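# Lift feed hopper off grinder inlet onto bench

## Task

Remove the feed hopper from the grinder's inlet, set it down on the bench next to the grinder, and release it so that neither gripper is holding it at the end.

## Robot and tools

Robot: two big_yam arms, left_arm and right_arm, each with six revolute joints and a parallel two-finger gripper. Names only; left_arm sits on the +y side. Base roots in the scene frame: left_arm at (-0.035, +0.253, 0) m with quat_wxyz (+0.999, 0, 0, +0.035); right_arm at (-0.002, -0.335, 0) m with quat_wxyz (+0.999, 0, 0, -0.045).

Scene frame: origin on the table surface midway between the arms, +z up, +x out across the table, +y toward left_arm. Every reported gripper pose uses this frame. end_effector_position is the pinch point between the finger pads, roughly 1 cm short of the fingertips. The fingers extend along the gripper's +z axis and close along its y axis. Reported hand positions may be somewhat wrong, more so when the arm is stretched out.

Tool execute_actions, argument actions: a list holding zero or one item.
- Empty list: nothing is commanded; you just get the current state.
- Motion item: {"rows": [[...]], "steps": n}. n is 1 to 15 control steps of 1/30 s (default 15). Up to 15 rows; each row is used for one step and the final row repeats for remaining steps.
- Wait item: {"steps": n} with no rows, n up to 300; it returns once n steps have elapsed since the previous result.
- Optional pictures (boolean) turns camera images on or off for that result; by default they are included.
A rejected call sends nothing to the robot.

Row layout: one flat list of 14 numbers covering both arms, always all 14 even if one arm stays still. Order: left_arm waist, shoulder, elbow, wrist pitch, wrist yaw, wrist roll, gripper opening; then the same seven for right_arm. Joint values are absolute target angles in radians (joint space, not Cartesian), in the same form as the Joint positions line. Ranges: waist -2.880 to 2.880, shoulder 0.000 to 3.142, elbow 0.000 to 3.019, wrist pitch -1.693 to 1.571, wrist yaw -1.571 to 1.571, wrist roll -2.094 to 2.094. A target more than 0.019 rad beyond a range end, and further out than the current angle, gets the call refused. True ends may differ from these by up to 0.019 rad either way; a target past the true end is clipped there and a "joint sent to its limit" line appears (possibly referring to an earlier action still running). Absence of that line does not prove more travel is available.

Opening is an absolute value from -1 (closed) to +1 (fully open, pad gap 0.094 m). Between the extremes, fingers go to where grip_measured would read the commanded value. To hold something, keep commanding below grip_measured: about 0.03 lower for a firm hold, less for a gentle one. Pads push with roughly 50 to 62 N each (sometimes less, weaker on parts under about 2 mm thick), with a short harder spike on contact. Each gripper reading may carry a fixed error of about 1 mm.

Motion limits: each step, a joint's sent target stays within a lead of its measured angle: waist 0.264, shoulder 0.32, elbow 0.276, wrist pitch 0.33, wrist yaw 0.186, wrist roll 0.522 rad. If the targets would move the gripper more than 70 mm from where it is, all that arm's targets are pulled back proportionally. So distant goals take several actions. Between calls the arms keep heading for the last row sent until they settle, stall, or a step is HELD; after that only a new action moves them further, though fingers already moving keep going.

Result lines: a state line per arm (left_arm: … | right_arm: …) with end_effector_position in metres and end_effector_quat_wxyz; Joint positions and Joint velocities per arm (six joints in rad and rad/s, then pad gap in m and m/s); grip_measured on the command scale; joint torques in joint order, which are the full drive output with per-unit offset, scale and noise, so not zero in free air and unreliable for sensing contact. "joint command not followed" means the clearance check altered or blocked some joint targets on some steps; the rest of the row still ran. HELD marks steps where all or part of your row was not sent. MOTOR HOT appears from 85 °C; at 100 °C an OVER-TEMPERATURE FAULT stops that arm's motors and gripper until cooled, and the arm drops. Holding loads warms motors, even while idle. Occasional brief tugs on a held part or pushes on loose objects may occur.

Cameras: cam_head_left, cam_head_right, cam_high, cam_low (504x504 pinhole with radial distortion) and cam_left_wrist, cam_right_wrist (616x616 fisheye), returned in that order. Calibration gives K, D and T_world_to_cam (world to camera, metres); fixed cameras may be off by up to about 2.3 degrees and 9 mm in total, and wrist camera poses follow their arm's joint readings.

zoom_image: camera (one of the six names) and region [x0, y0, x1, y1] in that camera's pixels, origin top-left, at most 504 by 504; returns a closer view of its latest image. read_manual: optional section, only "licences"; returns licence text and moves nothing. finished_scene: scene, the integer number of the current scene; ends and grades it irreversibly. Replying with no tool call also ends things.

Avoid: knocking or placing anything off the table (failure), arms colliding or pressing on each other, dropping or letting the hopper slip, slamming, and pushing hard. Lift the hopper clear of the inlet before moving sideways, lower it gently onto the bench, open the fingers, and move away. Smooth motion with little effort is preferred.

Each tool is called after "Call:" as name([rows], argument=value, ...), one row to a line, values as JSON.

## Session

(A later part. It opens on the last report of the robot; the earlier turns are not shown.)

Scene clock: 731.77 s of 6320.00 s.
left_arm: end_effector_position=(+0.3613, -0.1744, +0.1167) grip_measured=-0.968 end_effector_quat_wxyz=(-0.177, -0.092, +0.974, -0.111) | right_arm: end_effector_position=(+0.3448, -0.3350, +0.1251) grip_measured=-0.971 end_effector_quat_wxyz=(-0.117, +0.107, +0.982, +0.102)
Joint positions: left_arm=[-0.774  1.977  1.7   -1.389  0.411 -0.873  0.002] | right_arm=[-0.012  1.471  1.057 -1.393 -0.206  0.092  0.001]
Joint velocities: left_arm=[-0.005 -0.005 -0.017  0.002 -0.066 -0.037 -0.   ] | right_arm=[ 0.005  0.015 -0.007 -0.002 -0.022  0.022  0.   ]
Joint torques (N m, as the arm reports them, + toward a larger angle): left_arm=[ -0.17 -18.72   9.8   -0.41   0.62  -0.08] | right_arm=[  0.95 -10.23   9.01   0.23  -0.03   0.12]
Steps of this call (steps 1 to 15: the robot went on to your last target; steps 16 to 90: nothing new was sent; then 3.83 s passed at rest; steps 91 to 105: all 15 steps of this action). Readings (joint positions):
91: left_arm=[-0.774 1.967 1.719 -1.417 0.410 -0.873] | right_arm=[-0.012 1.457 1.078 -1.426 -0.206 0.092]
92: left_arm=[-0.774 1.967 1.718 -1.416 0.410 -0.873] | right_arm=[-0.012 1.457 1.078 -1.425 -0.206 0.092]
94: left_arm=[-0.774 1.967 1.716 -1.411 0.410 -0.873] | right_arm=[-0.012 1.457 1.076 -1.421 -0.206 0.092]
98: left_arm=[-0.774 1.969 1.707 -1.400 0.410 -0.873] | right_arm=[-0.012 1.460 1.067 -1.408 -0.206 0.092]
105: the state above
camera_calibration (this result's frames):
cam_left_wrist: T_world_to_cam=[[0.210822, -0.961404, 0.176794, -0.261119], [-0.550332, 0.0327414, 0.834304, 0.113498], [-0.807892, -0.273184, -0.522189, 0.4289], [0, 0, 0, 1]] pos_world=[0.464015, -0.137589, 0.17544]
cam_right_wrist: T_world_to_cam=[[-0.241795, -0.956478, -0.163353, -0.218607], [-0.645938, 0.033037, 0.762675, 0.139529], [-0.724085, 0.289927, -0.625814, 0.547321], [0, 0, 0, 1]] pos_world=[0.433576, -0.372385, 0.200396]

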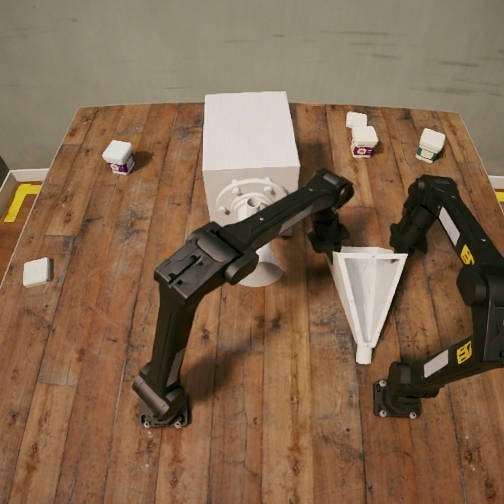

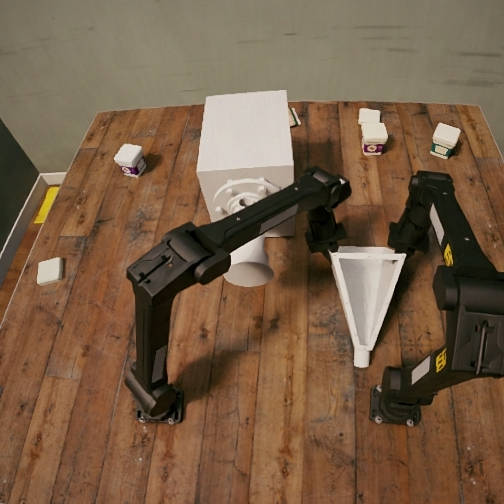

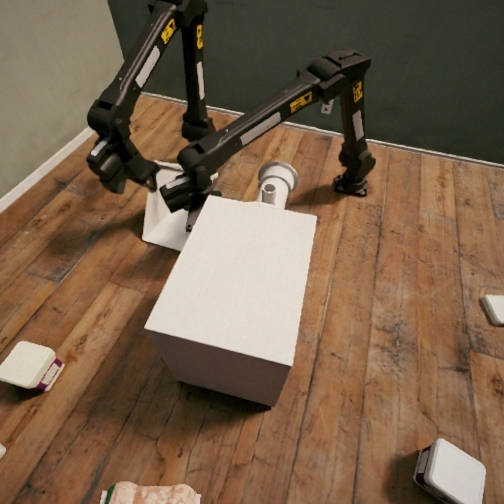

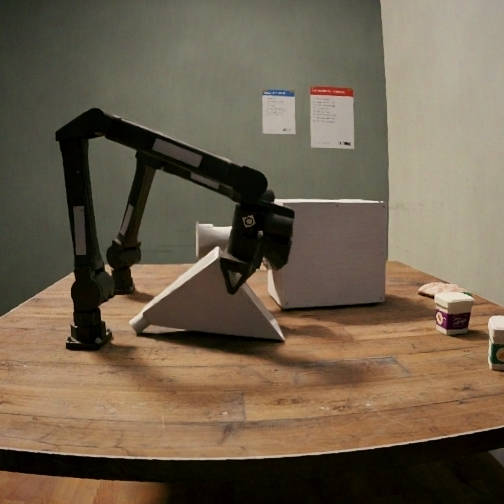

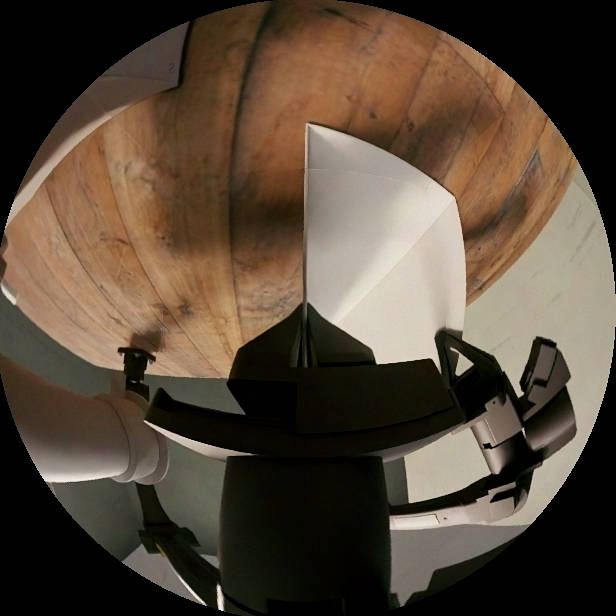

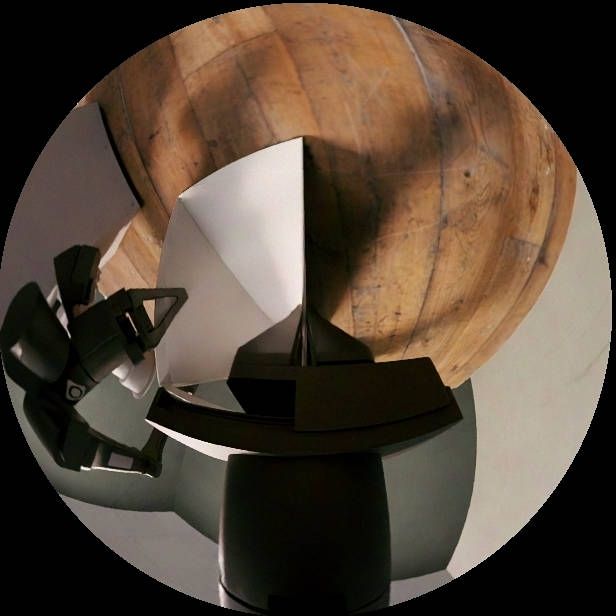

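Call:
execute_actions([
  {"rows":[[-0.76,1.963,1.702,-1.392,0.42,-0.884,-1,-0.008,1.468,1.070,-1.391,-0.203,0.102,-1],[-0.76,1.963,1.701,-1.390,0.42,-0.884,-1,-0.008,1.469,1.069,-1.389,-0.203,0.102,-1],[-0.76,1.964,1.699,-1.388,0.42,-0.884,-1,-0.008,1.470,1.067,-1.386,-0.203,0.102,-1],[-0.76,1.965,1.698,-1.386,0.42,-0.884,-1,-0.008,1.471,1.066,-1.384,-0.203,0.102,-1],[-0.76,1.965,1.696,-1.384,0.42,-0.884,-1,-0.008,1.472,1.064,-1.381,-0.203,0.102,-1],[-0.76,1.966,1.695,-1.382,0.42,-0.884,-1,-0.008,1.473,1.063,-1.379,-0.203,0.102,-1],[-0.76,1.967,1.693,-1.380,0.42,-0.884,-1,-0.008,1.474,1.061,-1.376,-0.203,0.102,-1],[-0.76,1.967,1.692,-1.378,0.42,-0.884,-1,-0.008,1.475,1.060,-1.374,-0.203,0.102,-1],[-0.76,1.968,1.690,-1.376,0.42,-0.884,-1,-0.008,1.476,1.058,-1.371,-0.203,0.102,-1],[-0.76,1.969,1.689,-1.374,0.42,-0.884,-1,-0.008,1.477,1.057,-1.369,-0.203,0.102,-1]],"steps":15},
], pictures=false)

Scene clock: 739.13 s of 6320.00 s.
left_arm: end_effector_position=(+0.3613, -0.1744, +0.1133) grip_measured=-0.968 end_effector_quat_wxyz=(-0.177, -0.092, +0.973, -0.114) | right_arm: end_effector_position=(+0.3455, -0.3351, +0.1217) grip_measured=-0.971 end_effector_quat_wxyz=(-0.113, +0.107, +0.982, +0.102)
Joint positions: left_arm=[-0.773  1.977  1.69  -1.375  0.415 -0.873  0.002] | right_arm=[-0.012  1.472  1.05  -1.378 -0.206  0.092  0.001]
Joint velocities: left_arm=[ 0.005 -0.015 -0.002 -0.012 -0.037  0.051  0.001] | right_arm=[-0.024 -0.005 -0.007 -0.012 -0.022  0.007 -0.   ]
Joint torques (N m, as the arm reports them, + toward a larger angle): left_arm=[ -0.36 -18.19   9.25   0.01   0.45  -0.08] | right_arm=[ 0.9  -9.2   8.34  0.36 -0.05  0.12]
Steps of this call (steps 1 to 15: the robot went on to your last target; steps 16 to 90: nothing new was sent; then 3.87 s passed at rest; steps 91 to 105: all 15 steps of this action). Readings (joint positions):
91: left_arm=[-0.774 1.977 1.700 -1.389 0.411 -0.873] | right_arm=[-0.012 1.471 1.057 -1.393 -0.206 0.092]
92: left_arm=[-0.774 1.977 1.700 -1.389 0.411 -0.873] | right_arm=[-0.012 1.471 1.057 -1.392 -0.206 0.092]
94: left_arm=[-0.774 1.977 1.698 -1.386 0.411 -0.873] | right_arm=[-0.012 1.471 1.056 -1.390 -0.206 0.092]
98: left_arm=[-0.774 1.977 1.694 -1.381 0.413 -0.873] | right_arm=[-0.012 1.471 1.053 -1.384 -0.206 0.092]
105: the state above

Call:
execute_actions([
  {"rows":[[-0.762,1.971,1.688,-1.374,0.42,-0.882,-1,-0.008,1.478,1.056,-1.370,-0.204,0.100,-1],[-0.764,1.973,1.687,-1.374,0.42,-0.881,-1,-0.009,1.479,1.054,-1.371,-0.204,0.099,-1],[-0.765,1.975,1.686,-1.374,0.419,-0.880,-1,-0.009,1.480,1.053,-1.372,-0.204,0.098,-1],[-0.767,1.977,1.685,-1.374,0.419,-0.879,-1,-0.010,1.481,1.051,-1.373,-0.205,0.097,-1],[-0.768,1.979,1.684,-1.374,0.418,-0.878,-1,-0.010,1.482,1.050,-1.374,-0.205,0.096,-1],[-0.770,1.981,1.683,-1.374,0.418,-0.877,-1,-0.011,1.483,1.048,-1.375,-0.205,0.095,-1],[-0.771,1.983,1.682,-1.374,0.417,-0.876,-1,-0.011,1.484,1.047,-1.376,-0.206,0.094,-1],[-0.773,1.985,1.681,-1.374,0.416,-0.874,-1,-0.012,1.485,1.045,-1.377,-0.206,0.092,-1]],"steps":15},
])

Call:
zoom_image(camera="cam_low", region=[110, 230, 310, 360])

Scene clock: 747.07 s of 6320.00 s.
left_arm: end_effector_position=(+0.3606, -0.1742, +0.1117) grip_measured=-0.968 end_effector_quat_wxyz=(-0.179, -0.092, +0.973, -0.113) | right_arm: end_effector_position=(+0.3448, -0.3347, +0.1206) grip_measured=-0.971 end_effector_quat_wxyz=(-0.115, +0.107, +0.982, +0.103)
Joint positions: left_arm=[-0.773  1.979  1.688 -1.375  0.417 -0.872  0.002] | right_arm=[-0.012  1.474  1.048 -1.378 -0.207  0.091  0.001]
Joint velocities: left_arm=[-0.015 -0.005 -0.007 -0.002 -0.037 -0.066 -0.001] | right_arm=[-0.015 -0.005  0.002 -0.012 -0.037  0.022 -0.   ]
Joint torques (N m, as the arm reports them, + toward a larger angle): left_arm=[ -1.6  -17.16   8.67   0.     0.21   0.  ] | right_arm=[ 0.44 -8.82  7.37  0.37 -0.09 -0.04]
Steps of this call (steps 1 to 15: the robot went on to your last target; steps 16 to 90: nothing new was sent; then 4.43 s passed at rest; steps 91 to 105: all 15 steps of this action). Readings (joint positions):
91: left_arm=[-0.773 1.977 1.690 -1.375 0.415 -0.873] | right_arm=[-0.012 1.472 1.050 -1.378 -0.206 0.092]
92: left_arm=[-0.773 1.977 1.690 -1.375 0.415 -0.873] | right_arm=[-0.012 1.472 1.050 -1.378 -0.206 0.092]
94: left_arm=[-0.773 1.977 1.690 -1.375 0.415 -0.873] | right_arm=[-0.012 1.473 1.050 -1.378 -0.206 0.092]
98: left_arm=[-0.773 1.979 1.688 -1.375 0.417 -0.873] | right_arm=[-0.012 1.474 1.048 -1.378 -0.207 0.091]
105: the state above
camera_calibration (this result's frames):
cam_left_wrist: T_world_to_cam=[[0.212426, -0.960269, 0.180991, -0.260749], [-0.547486, 0.0364603, 0.83602, 0.116738], [-0.809403, -0.276683, -0.517989, 0.425237], [0, 0, 0, 1]] pos_world=[0.463491, -0.13699, 0.169866]
cam_right_wrist: T_world_to_cam=[[-0.240604, -0.956342, -0.165889, -0.219081], [-0.648612, 0.0312691, 0.760477, 0.143537], [-0.722089, 0.290571, -0.627818, 0.544234], [0, 0, 0, 1]] pos_world=[0.433374, -0.372143, 0.19618]

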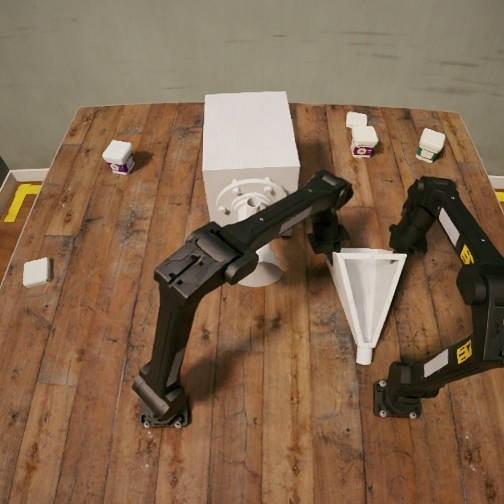

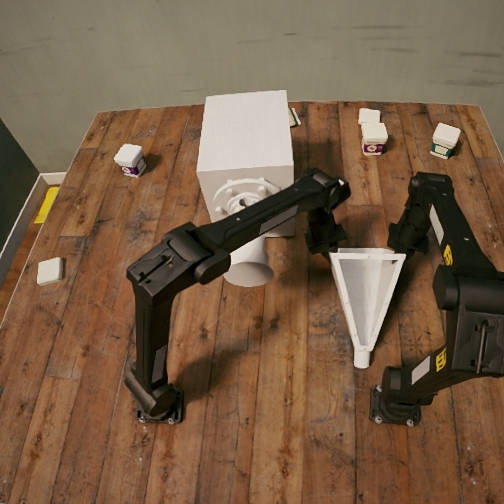

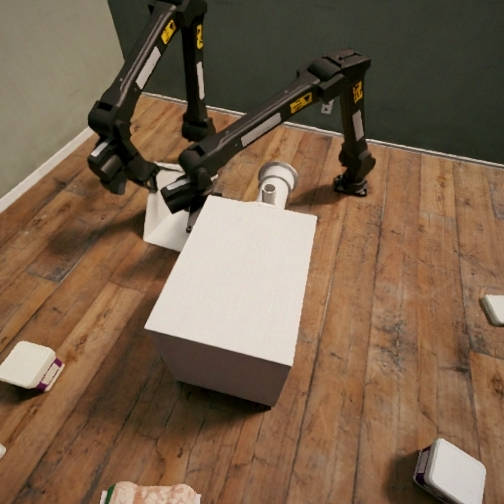

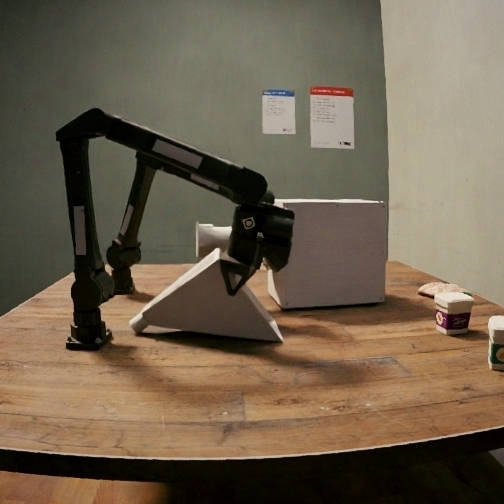

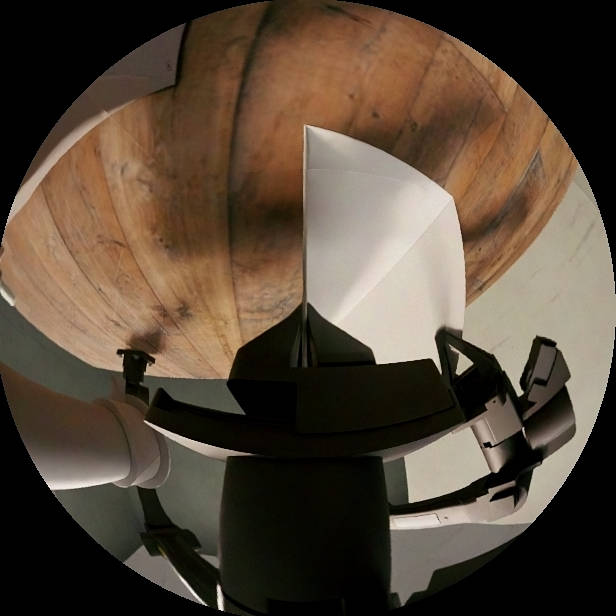

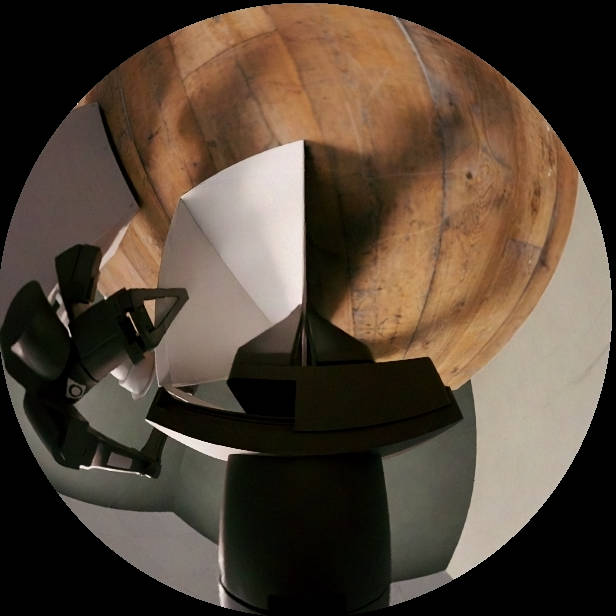

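Region (110, 230, 310, 360) of cam_low's 504x504 image, scaled by 2.520, with more detail than that image has; it fills the top 328 rows of this view, and the rest is white.

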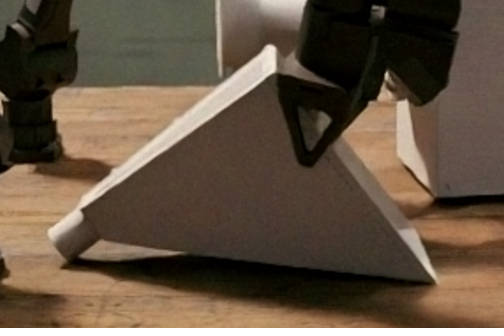

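Seated. Open gradually.

Call:
execute_actions([
  {"rows":[[-0.773,1.985,1.681,-1.374,0.416,-0.874,-0.97,-0.012,1.485,1.045,-1.377,-0.206,0.092,-0.97],[-0.773,1.985,1.681,-1.374,0.416,-0.874,-0.96,-0.012,1.485,1.045,-1.377,-0.206,0.092,-0.96],[-0.773,1.985,1.681,-1.374,0.416,-0.874,-0.95,-0.012,1.485,1.045,-1.377,-0.206,0.092,-0.95],[-0.773,1.985,1.681,-1.374,0.416,-0.874,-0.94,-0.012,1.485,1.045,-1.377,-0.206,0.092,-0.94],[-0.773,1.985,1.681,-1.374,0.416,-0.874,-0.92,-0.012,1.485,1.045,-1.377,-0.206,0.092,-0.92],[-0.773,1.984,1.682,-1.374,0.416,-0.874,-0.89,-0.012,1.483,1.046,-1.377,-0.206,0.092,-0.89],[-0.773,1.983,1.684,-1.374,0.416,-0.874,-0.85,-0.012,1.481,1.047,-1.377,-0.206,0.092,-0.85],[-0.773,1.982,1.685,-1.374,0.416,-0.874,-0.8,-0.012,1.479,1.048,-1.377,-0.206,0.092,-0.8],[-0.773,1.981,1.686,-1.374,0.416,-0.874,-0.72,-0.012,1.477,1.048,-1.377,-0.206,0.092,-0.72],[-0.773,1.980,1.687,-1.374,0.416,-0.874,-0.64,-0.012,1.475,1.048,-1.377,-0.206,0.092,-0.64],[-0.773,1.979,1.688,-1.374,0.416,-0.874,-0.55,-0.012,1.474,1.048,-1.377,-0.206,0.092,-0.55],[-0.773,1.979,1.688,-1.374,0.416,-0.874,-0.45,-0.012,1.474,1.048,-1.377,-0.206,0.092,-0.45],[-0.773,1.979,1.688,-1.374,0.416,-0.874,-0.4,-0.012,1.474,1.048,-1.377,-0.206,0.092,-0.4]],"steps":15},
])

Scene clock: 759.90 s of 6320.00 s.
left_arm: end_effector_position=(+0.3603, -0.1737, +0.1109) grip_measured=-0.403 end_effector_quat_wxyz=(-0.180, -0.093, +0.973, -0.112) | right_arm: end_effector_position=(+0.3449, -0.3344, +0.1207) grip_measured=-0.404 end_effector_quat_wxyz=(-0.115, +0.107, +0.982, +0.104)
Joint positions: left_arm=[-0.773  1.979  1.686 -1.375  0.416 -0.872  0.028] | right_arm=[-0.012  1.474  1.048 -1.378 -0.209  0.091  0.028]
Joint velocities: left_arm=[-0.005  0.015  0.007 -0.012  0.051 -0.11   0.002] | right_arm=[ 0.005 -0.015  0.002 -0.007 -0.051 -0.022  0.003]
Joint torques (N m, as the arm reports them, + toward a larger angle): left_arm=[ -1.51 -17.78   9.51   0.     0.24   0.  ] | right_arm=[  0.18 -10.27   7.98   0.19  -0.04  -0.01]
Steps of this call (steps 1 to 15: the robot went on to your last target; steps 16 to 90: nothing new was sent; then 9.33 s passed at rest; steps 91 to 105: all 15 steps of this action). Readings (joint positions):
91: left_arm=[-0.773 1.979 1.688 -1.375 0.417 -0.872] | right_arm=[-0.012 1.474 1.048 -1.378 -0.207 0.091]
92: left_arm=[-0.773 1.979 1.688 -1.375 0.417 -0.872] | right_arm=[-0.012 1.474 1.048 -1.378 -0.208 0.091]
94: left_arm=[-0.773 1.979 1.687 -1.375 0.416 -0.872] | right_arm=[-0.012 1.474 1.048 -1.378 -0.209 0.091]
98: left_arm=[-0.773 1.979 1.686 -1.375 0.416 -0.872] | right_arm=[-0.012 1.474 1.048 -1.378 -0.209 0.091]
105: the state above
camera_calibration (this result's frames):
cam_left_wrist: T_world_to_cam=[[0.21245, -0.960671, 0.178819, -0.259833], [-0.546882, 0.034762, 0.836488, 0.116557], [-0.809806, -0.275505, -0.517988, 0.425051], [0, 0, 0, 1]] pos_world=[0.463153, -0.136562, 0.169136]
cam_right_wrist: T_world_to_cam=[[-0.240916, -0.956011, -0.167337, -0.218427], [-0.648715, 0.0303746, 0.760425, 0.143257], [-0.721892, 0.291753, -0.627497, 0.54451], [0, 0, 0, 1]] pos_world=[0.433388, -0.372032, 0.196191]

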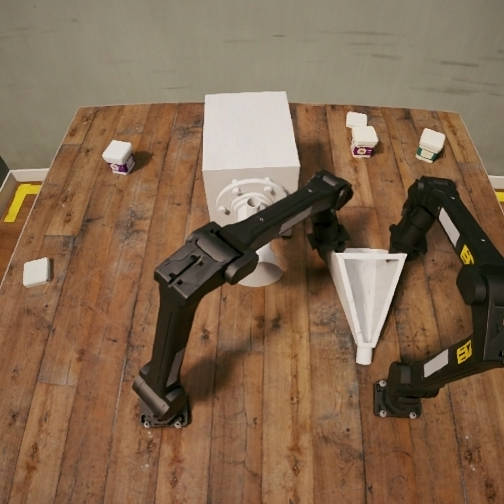

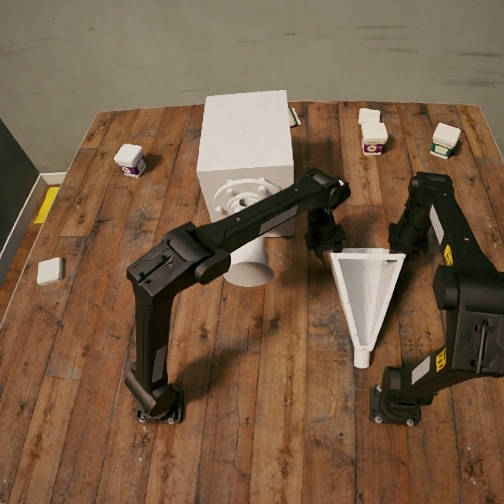

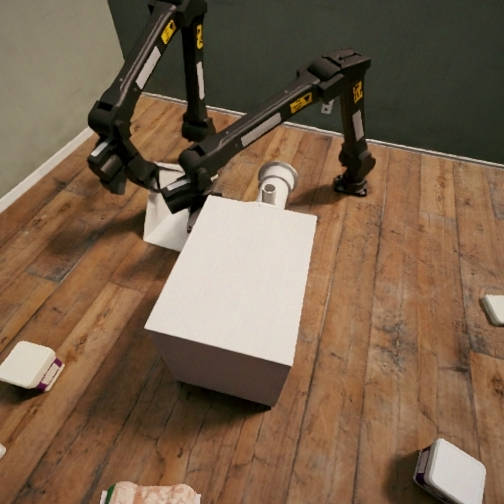

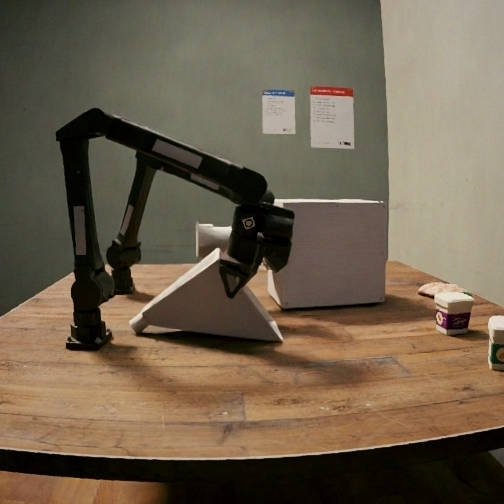

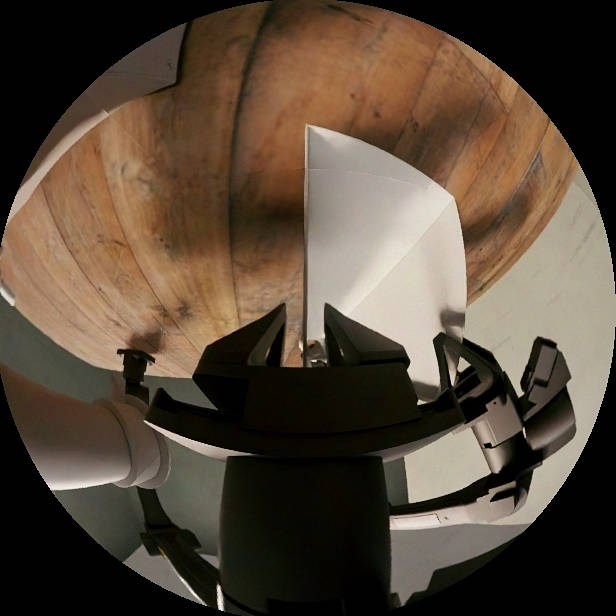

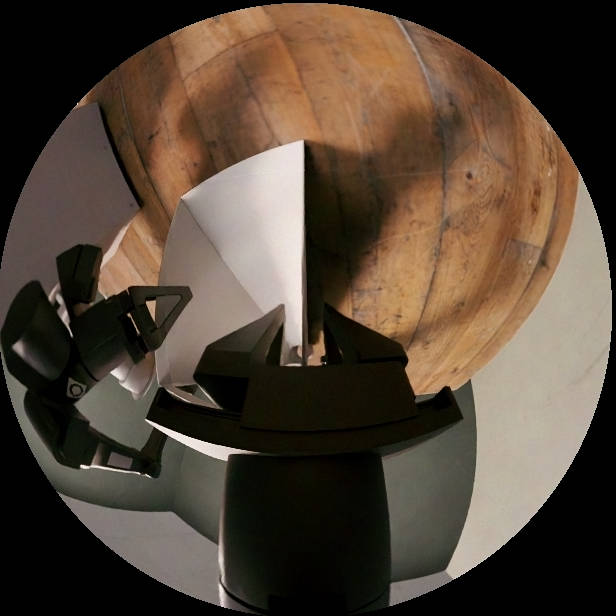

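Call:
execute_actions([
  {"rows":[[-0.770,1.977,1.695,-1.383,0.416,-0.874,-0.38,-0.015,1.472,1.056,-1.387,-0.208,0.092,-0.38],[-0.767,1.974,1.702,-1.391,0.416,-0.874,-0.36,-0.017,1.470,1.065,-1.397,-0.208,0.092,-0.36],[-0.764,1.972,1.709,-1.400,0.416,-0.874,-0.34,-0.020,1.468,1.073,-1.407,-0.208,0.092,-0.34],[-0.761,1.969,1.716,-1.408,0.416,-0.874,-0.32,-0.023,1.466,1.082,-1.416,-0.208,0.092,-0.32],[-0.759,1.967,1.723,-1.417,0.416,-0.874,-0.3,-0.025,1.464,1.090,-1.426,-0.208,0.092,-0.3],[-0.756,1.964,1.730,-1.425,0.416,-0.874,-0.3,-0.028,1.462,1.099,-1.436,-0.208,0.092,-0.3],[-0.753,1.962,1.737,-1.434,0.416,-0.874,-0.3,-0.031,1.460,1.107,-1.446,-0.208,0.092,-0.3],[-0.750,1.959,1.744,-1.442,0.416,-0.874,-0.3,-0.033,1.458,1.116,-1.455,-0.208,0.092,-0.3],[-0.747,1.957,1.751,-1.451,0.416,-0.874,-0.3,-0.036,1.456,1.124,-1.465,-0.208,0.092,-0.3],[-0.745,1.954,1.758,-1.459,0.416,-0.874,-0.3,-0.039,1.454,1.133,-1.475,-0.208,0.092,-0.3],[-0.742,1.952,1.765,-1.468,0.416,-0.874,-0.3,-0.041,1.452,1.141,-1.485,-0.208,0.092,-0.3],[-0.739,1.949,1.772,-1.476,0.416,-0.874,-0.3,-0.044,1.450,1.150,-1.494,-0.208,0.092,-0.3],[-0.736,1.947,1.779,-1.485,0.416,-0.874,-0.3,-0.047,1.448,1.158,-1.504,-0.208,0.092,-0.3],[-0.733,1.944,1.786,-1.493,0.416,-0.874,-0.3,-0.049,1.446,1.167,-1.514,-0.208,0.092,-0.3],[-0.731,1.942,1.793,-1.502,0.416,-0.874,-0.3,-0.052,1.444,1.175,-1.524,-0.208,0.092,-0.3]],"steps":15},
])

Call:
execute_actions([
  {"steps":20},
])

Scene clock: 774.20 s of 6320.00 s.
left_arm: end_effector_position=(+0.3621, -0.1593, +0.1296) grip_measured=-0.302 end_effector_quat_wxyz=(-0.198, -0.109, +0.970, -0.094) | right_arm: end_effector_position=(+0.3413, -0.3418, +0.1480) grip_measured=-0.303 end_effector_quat_wxyz=(-0.137, +0.120, +0.978, +0.106)
Joint positions: left_arm=[-0.752  1.976  1.728 -1.476  0.416 -0.872  0.033] | right_arm=[-0.034  1.468  1.111 -1.494 -0.209  0.091  0.033]
Joint velocities: left_arm=[ 0.132 -0.063  0.217 -0.237 -0.022 -0.007 -0.   ] | right_arm=[-0.112 -0.073  0.271 -0.271 -0.066  0.007 -0.   ]
Joint torques (N m, as the arm reports them, + toward a larger angle): left_arm=[ -0.38 -19.94  14.23  -0.47   0.25   0.  ] | right_arm=[  0.13 -12.91  11.67  -0.3   -0.17  -0.1 ]
Steps of this call (steps 1 to 15: the robot went on to your last target; steps 16 to 90: nothing new was sent; then 10.80 s passed at rest; steps 91 to 105: all 15 steps of this action). Readings (joint positions):
91: left_arm=[-0.773 1.979 1.686 -1.375 0.416 -0.872] | right_arm=[-0.012 1.474 1.048 -1.378 -0.209 0.091]
92: left_arm=[-0.773 1.979 1.686 -1.376 0.416 -0.872] | right_arm=[-0.012 1.474 1.048 -1.379 -0.209 0.091]
94: left_arm=[-0.773 1.979 1.686 -1.385 0.416 -0.872] | right_arm=[-0.012 1.474 1.048 -1.391 -0.209 0.091]
98: left_arm=[-0.772 1.979 1.687 -1.416 0.416 -0.872] | right_arm=[-0.014 1.474 1.055 -1.425 -0.209 0.091]
105: the state above
camera_calibration (this result's frames):
cam_left_wrist: T_world_to_cam=[[0.239748, -0.961454, 0.134635, -0.254009], [-0.510564, -0.00691194, 0.859812, 0.0785981], [-0.825739, -0.274878, -0.492541, 0.442745], [0, 0, 0, 1]] pos_world=[0.46662, -0.121974, 0.184689]
cam_right_wrist: T_world_to_cam=[[-0.270124, -0.949383, -0.16033, -0.21055], [-0.611166, 0.0403997, 0.79047, 0.10653], [-0.743982, 0.311513, -0.591144, 0.570179], [0, 0, 0, 1]] pos_world=[0.432436, -0.381815, 0.219091]

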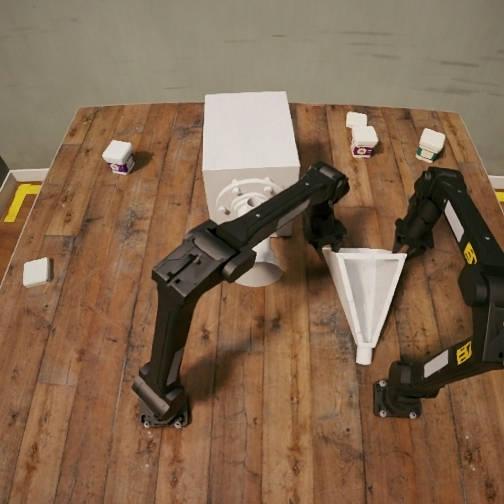

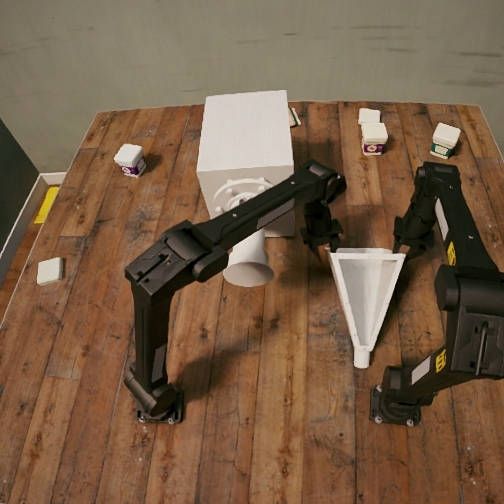

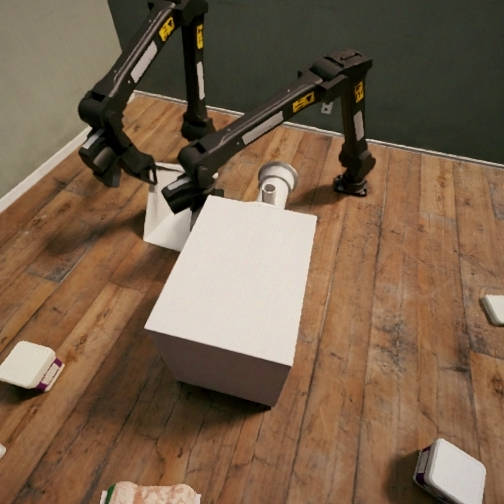

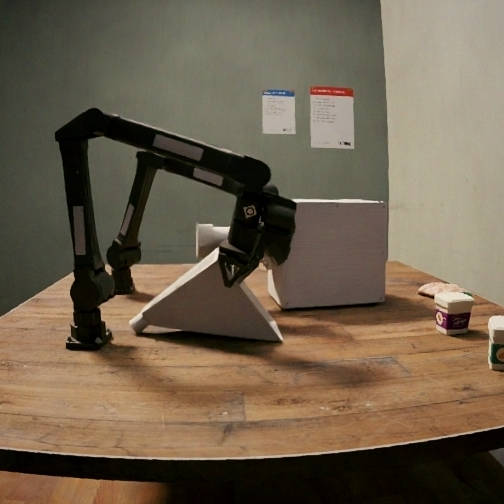

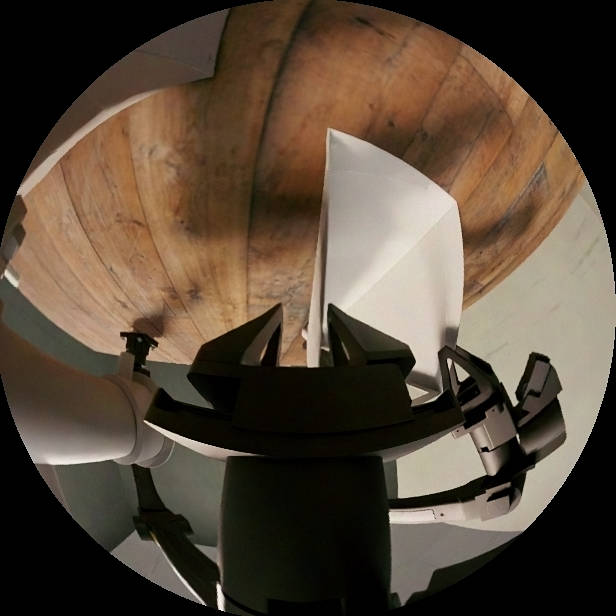

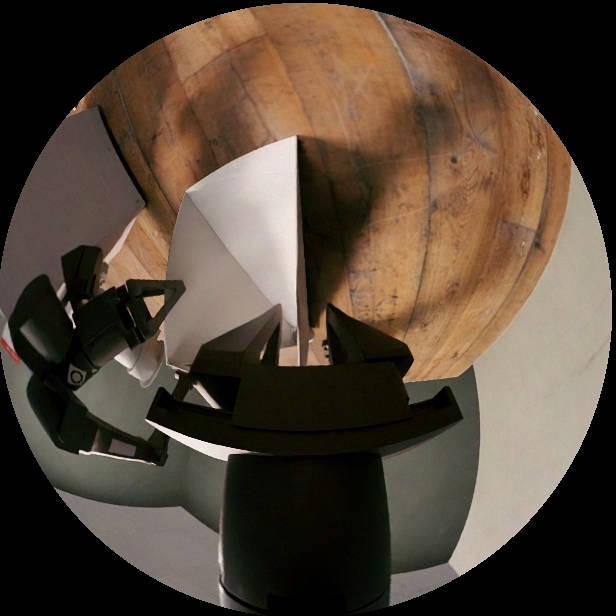

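Scene clock: 774.87 s of 6320.00 s.
left_arm: end_effector_position=(+0.3704, -0.1545, +0.1504) grip_measured=-0.302 end_effector_quat_wxyz=(-0.187, -0.113, +0.970, -0.106) | right_arm: end_effector_position=(+0.3448, -0.3448, +0.1618) grip_measured=-0.303 end_effector_quat_wxyz=(-0.127, +0.123, +0.979, +0.106)
Joint positions: left_arm=[-0.736  1.952  1.748 -1.492  0.416 -0.872  0.033] | right_arm=[-0.041  1.451  1.135 -1.514 -0.209  0.091  0.033]
Joint velocities: left_arm=[ 0.015  0.005 -0.027 -0.007  0.037 -0.022 -0.001] | right_arm=[-0.005 -0.005 -0.002 -0.017 -0.051 -0.051  0.003]
Joint torques (N m, as the arm reports them, + toward a larger angle): left_arm=[ -1.28 -18.24  13.69  -0.52   0.25   0.  ] | right_arm=[-0.61 -9.95 10.88 -0.27 -0.12 -0.03]
Steps of this call (steps 1 to 20: the robot went on to your last target). Readings (joint positions):
1: left_arm=[-0.748 1.973 1.735 -1.482 0.416 -0.872] | right_arm=[-0.037 1.465 1.119 -1.502 -0.209 0.091]
2: left_arm=[-0.744 1.970 1.739 -1.486 0.416 -0.872] | right_arm=[-0.039 1.462 1.126 -1.507 -0.209 0.091]
4: left_arm=[-0.739 1.962 1.745 -1.490 0.416 -0.872] | right_arm=[-0.041 1.456 1.133 -1.511 -0.209 0.091]
8: left_arm=[-0.736 1.952 1.748 -1.492 0.416 -0.872] | right_arm=[-0.041 1.451 1.135 -1.514 -0.209 0.091]
20: the state above
camera_calibration (this result's frames):
cam_left_wrist: T_world_to_cam=[[0.251567, -0.95508, 0.156639, -0.260895], [-0.529095, -0.000193873, 0.848563, 0.0746507], [-0.810415, -0.296347, -0.505377, 0.454048], [0, 0, 0, 1]] pos_world=[0.473097, -0.114605, 0.206986]
cam_right_wrist: T_world_to_cam=[[-0.27363, -0.947844, -0.163459, -0.207953], [-0.627166, 0.0469777, 0.777468, 0.10779], [-0.729239, 0.315255, -0.607309, 0.580683], [0, 0, 0, 1]] pos_world=[0.434157, -0.385234, 0.23486]

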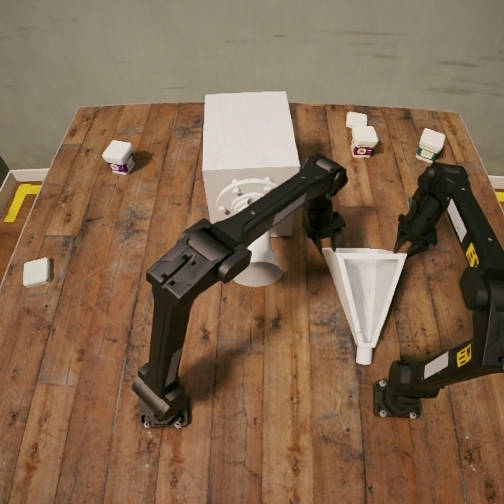

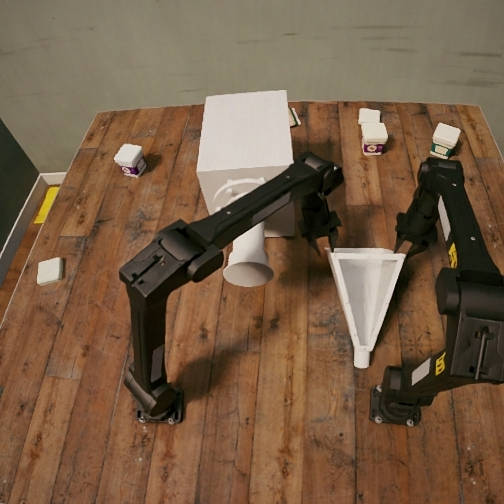

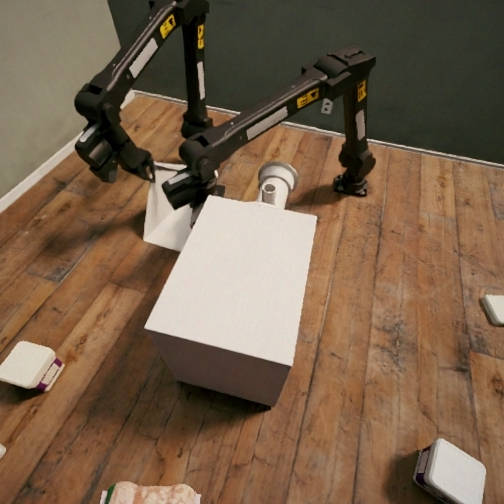

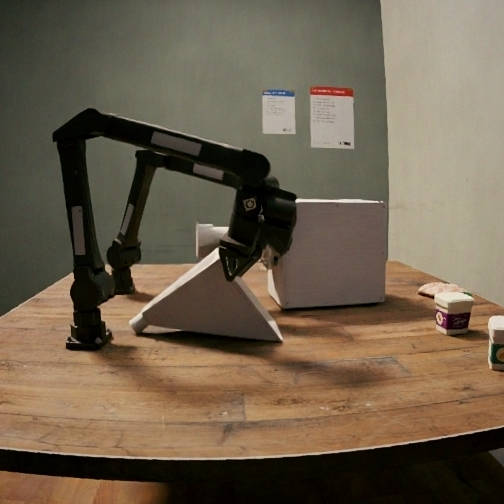

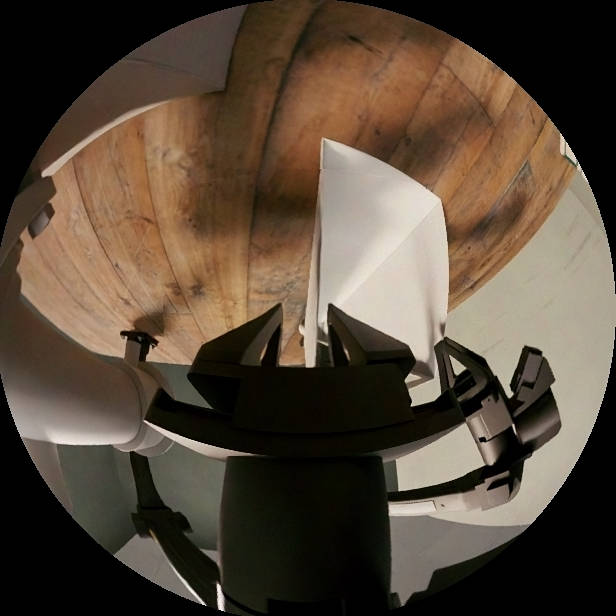

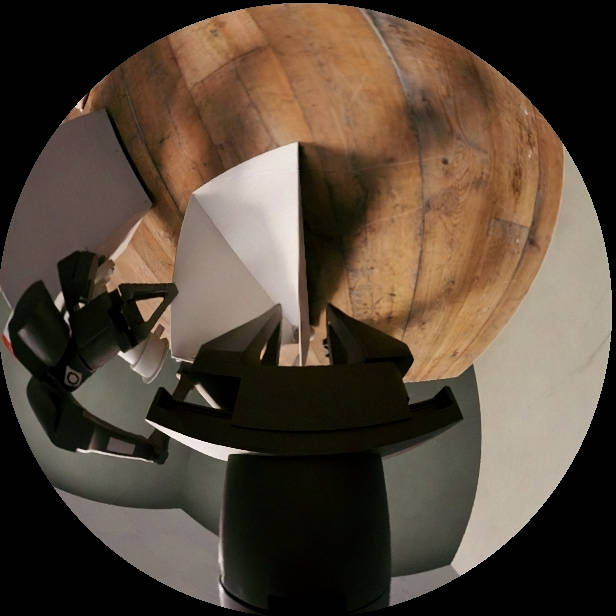

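Call:
execute_actions([
  {"rows":[[-0.736,1.936,1.798,-1.510,0.416,-0.874,-0.3,-0.052,1.438,1.182,-1.534,-0.208,0.092,-0.3],[-0.736,1.930,1.803,-1.518,0.416,-0.874,-0.3,-0.052,1.432,1.189,-1.544,-0.208,0.092,-0.3],[-0.736,1.924,1.808,-1.526,0.416,-0.874,-0.3,-0.052,1.426,1.196,-1.554,-0.208,0.092,-0.3],[-0.736,1.918,1.813,-1.534,0.416,-0.874,-0.3,-0.052,1.420,1.203,-1.564,-0.208,0.092,-0.3],[-0.736,1.912,1.818,-1.542,0.416,-0.874,-0.3,-0.052,1.414,1.210,-1.574,-0.208,0.092,-0.3],[-0.736,1.906,1.823,-1.550,0.416,-0.874,-0.3,-0.052,1.408,1.217,-1.584,-0.208,0.092,-0.3],[-0.736,1.900,1.828,-1.558,0.416,-0.874,-0.3,-0.052,1.402,1.224,-1.594,-0.208,0.092,-0.3],[-0.736,1.894,1.833,-1.566,0.416,-0.874,-0.3,-0.052,1.396,1.231,-1.604,-0.208,0.092,-0.3],[-0.736,1.888,1.838,-1.574,0.416,-0.874,-0.3,-0.052,1.390,1.238,-1.614,-0.208,0.092,-0.3],[-0.736,1.882,1.843,-1.582,0.416,-0.874,-0.3,-0.052,1.384,1.245,-1.624,-0.208,0.092,-0.3],[-0.736,1.876,1.848,-1.590,0.416,-0.874,-0.3,-0.052,1.378,1.252,-1.634,-0.208,0.092,-0.3],[-0.736,1.870,1.853,-1.598,0.416,-0.874,-0.3,-0.052,1.372,1.259,-1.644,-0.208,0.092,-0.3]],"steps":15},
], pictures=false)

Call:
execute_actions([
  {"steps":15},
])

Scene clock: 788.50 s of 6320.00 s.
left_arm: end_effector_position=(+0.3634, -0.1490, +0.2057) grip_measured=-0.302 end_effector_quat_wxyz=(-0.179, -0.111, +0.971, -0.114) | right_arm: end_effector_position=(+0.3393, -0.3440, +0.2165) grip_measured=-0.303 end_effector_quat_wxyz=(-0.109, +0.121, +0.981, +0.106)
Joint positions: left_arm=[-0.736  1.889  1.802 -1.585  0.416 -0.872  0.033] | right_arm=[-0.041  1.38   1.215 -1.631 -0.209  0.091  0.033]
Joint velocities: left_arm=[-0.015 -0.239  0.12  -0.051 -0.051 -0.037 -0.   ] | right_arm=[-0.024 -0.171  0.11  -0.081  0.022 -0.037 -0.001]
Joint torques (N m, as the arm reports them, + toward a larger angle): left_arm=[ -1.53 -17.16  13.79  -0.41   0.26   0.  ] | right_arm=[-0.66 -8.41 11.18 -0.01 -0.13 -0.01]
Steps of this call (steps 1 to 15: the robot went on to your last target; steps 16 to 90: nothing new was sent; then 10.13 s passed at rest; steps 91 to 105: all 15 steps of this action). Readings (joint positions):
91: left_arm=[-0.736 1.952 1.748 -1.494 0.416 -0.872] | right_arm=[-0.041 1.451 1.135 -1.516 -0.209 0.091]
92: left_arm=[-0.736 1.952 1.749 -1.498 0.416 -0.872] | right_arm=[-0.041 1.451 1.135 -1.520 -0.209 0.091]
94: left_arm=[-0.736 1.951 1.752 -1.511 0.416 -0.872] | right_arm=[-0.041 1.450 1.139 -1.536 -0.209 0.091]
98: left_arm=[-0.736 1.942 1.766 -1.541 0.416 -0.872] | right_arm=[-0.041 1.434 1.162 -1.574 -0.209 0.091]
105: the state above

Scene clock: 789.00 s of 6320.00 s.
left_arm: end_effector_position=(+0.3634, -0.1490, +0.2211) grip_measured=-0.302 end_effector_quat_wxyz=(-0.169, -0.108, +0.972, -0.123) | right_arm: end_effector_position=(+0.3390, -0.3440, +0.2212) grip_measured=-0.303 end_effector_quat_wxyz=(-0.105, +0.121, +0.981, +0.106)
Joint positions: left_arm=[-0.736  1.868  1.812 -1.589  0.416 -0.872  0.033] | right_arm=[-0.041  1.371  1.22  -1.635 -0.209  0.091  0.033]
Joint velocities: left_arm=[ 0.015 -0.015  0.002 -0.002 -0.066  0.022  0.001] | right_arm=[ 0.005 -0.005 -0.012  0.002 -0.022 -0.007 -0.   ]
Joint torques (N m, as the arm reports them, + toward a larger angle): left_arm=[ -1.55 -16.6   13.66  -0.43   0.26   0.  ] | right_arm=[ 0.24 -8.55 11.48  0.05 -0.1   0.04]
Steps of this call (steps 1 to 15: the robot went on to your last target). Readings (joint positions):
1: left_arm=[-0.736 1.882 1.806 -1.587 0.416 -0.872] | right_arm=[-0.041 1.375 1.218 -1.632 -0.209 0.091]
2: left_arm=[-0.736 1.876 1.809 -1.588 0.416 -0.872] | right_arm=[-0.041 1.372 1.219 -1.634 -0.209 0.091]
4: left_arm=[-0.736 1.868 1.812 -1.589 0.416 -0.872] | right_arm=[-0.041 1.371 1.220 -1.635 -0.209 0.091]
8: left_arm=[-0.736 1.868 1.812 -1.589 0.416 -0.872] | right_arm=[-0.041 1.371 1.220 -1.635 -0.209 0.091]
15: the state above
camera_calibration (this result's frames):
cam_left_wrist: T_world_to_cam=[[0.244348, -0.949405, 0.197294, -0.270521], [-0.563249, 0.0266567, 0.825857, 0.0323581], [-0.789332, -0.312922, -0.528237, 0.480712], [0, 0, 0, 1]] pos_world=[0.463769, -0.107271, 0.280579]
cam_right_wrist: T_world_to_cam=[[-0.26619, -0.948824, -0.169928, -0.200534], [-0.66122, 0.0514659, 0.748424, 0.0774014], [-0.701378, 0.311583, -0.641082, 0.609047], [0, 0, 0, 1]] pos_world=[0.424971, -0.384023, 0.298444]

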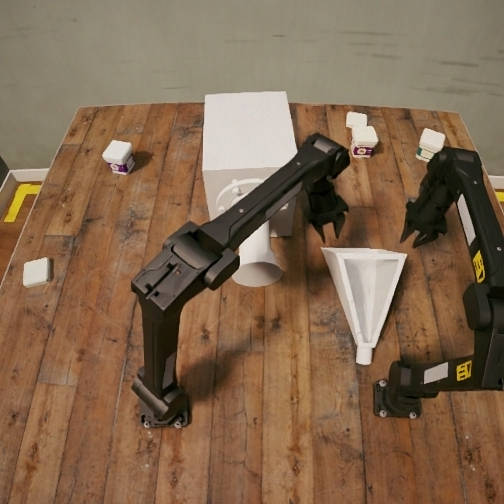

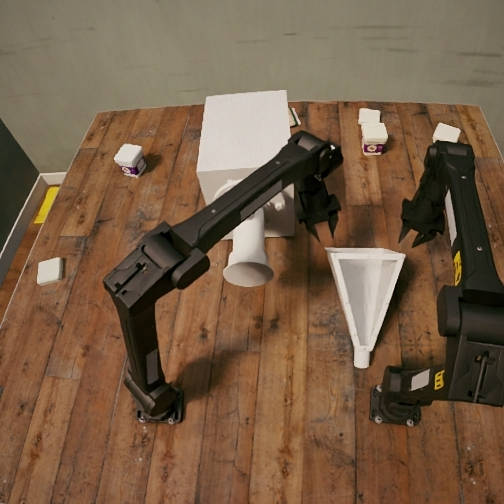

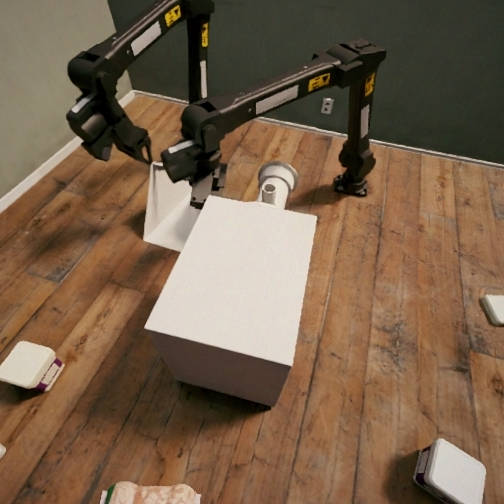

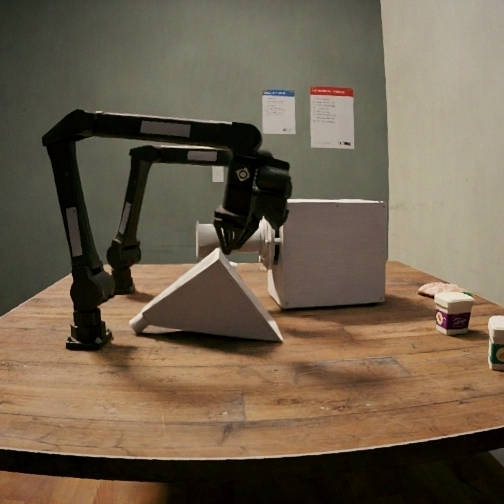

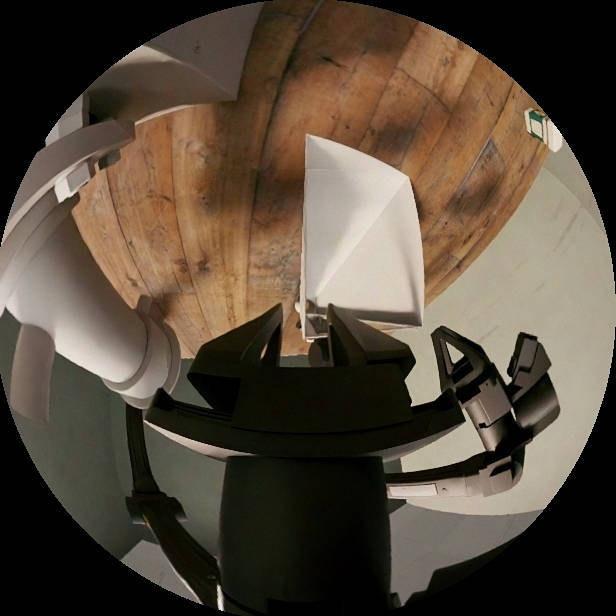

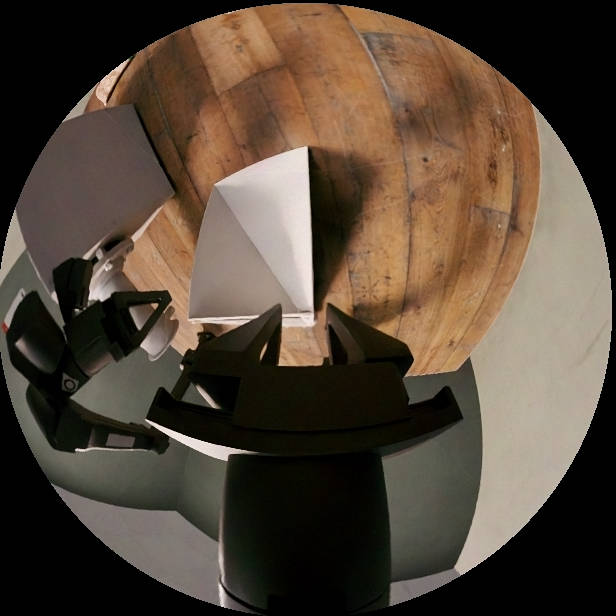

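Call:
finished_scene(scene=1)

The scene is finished: the task was done.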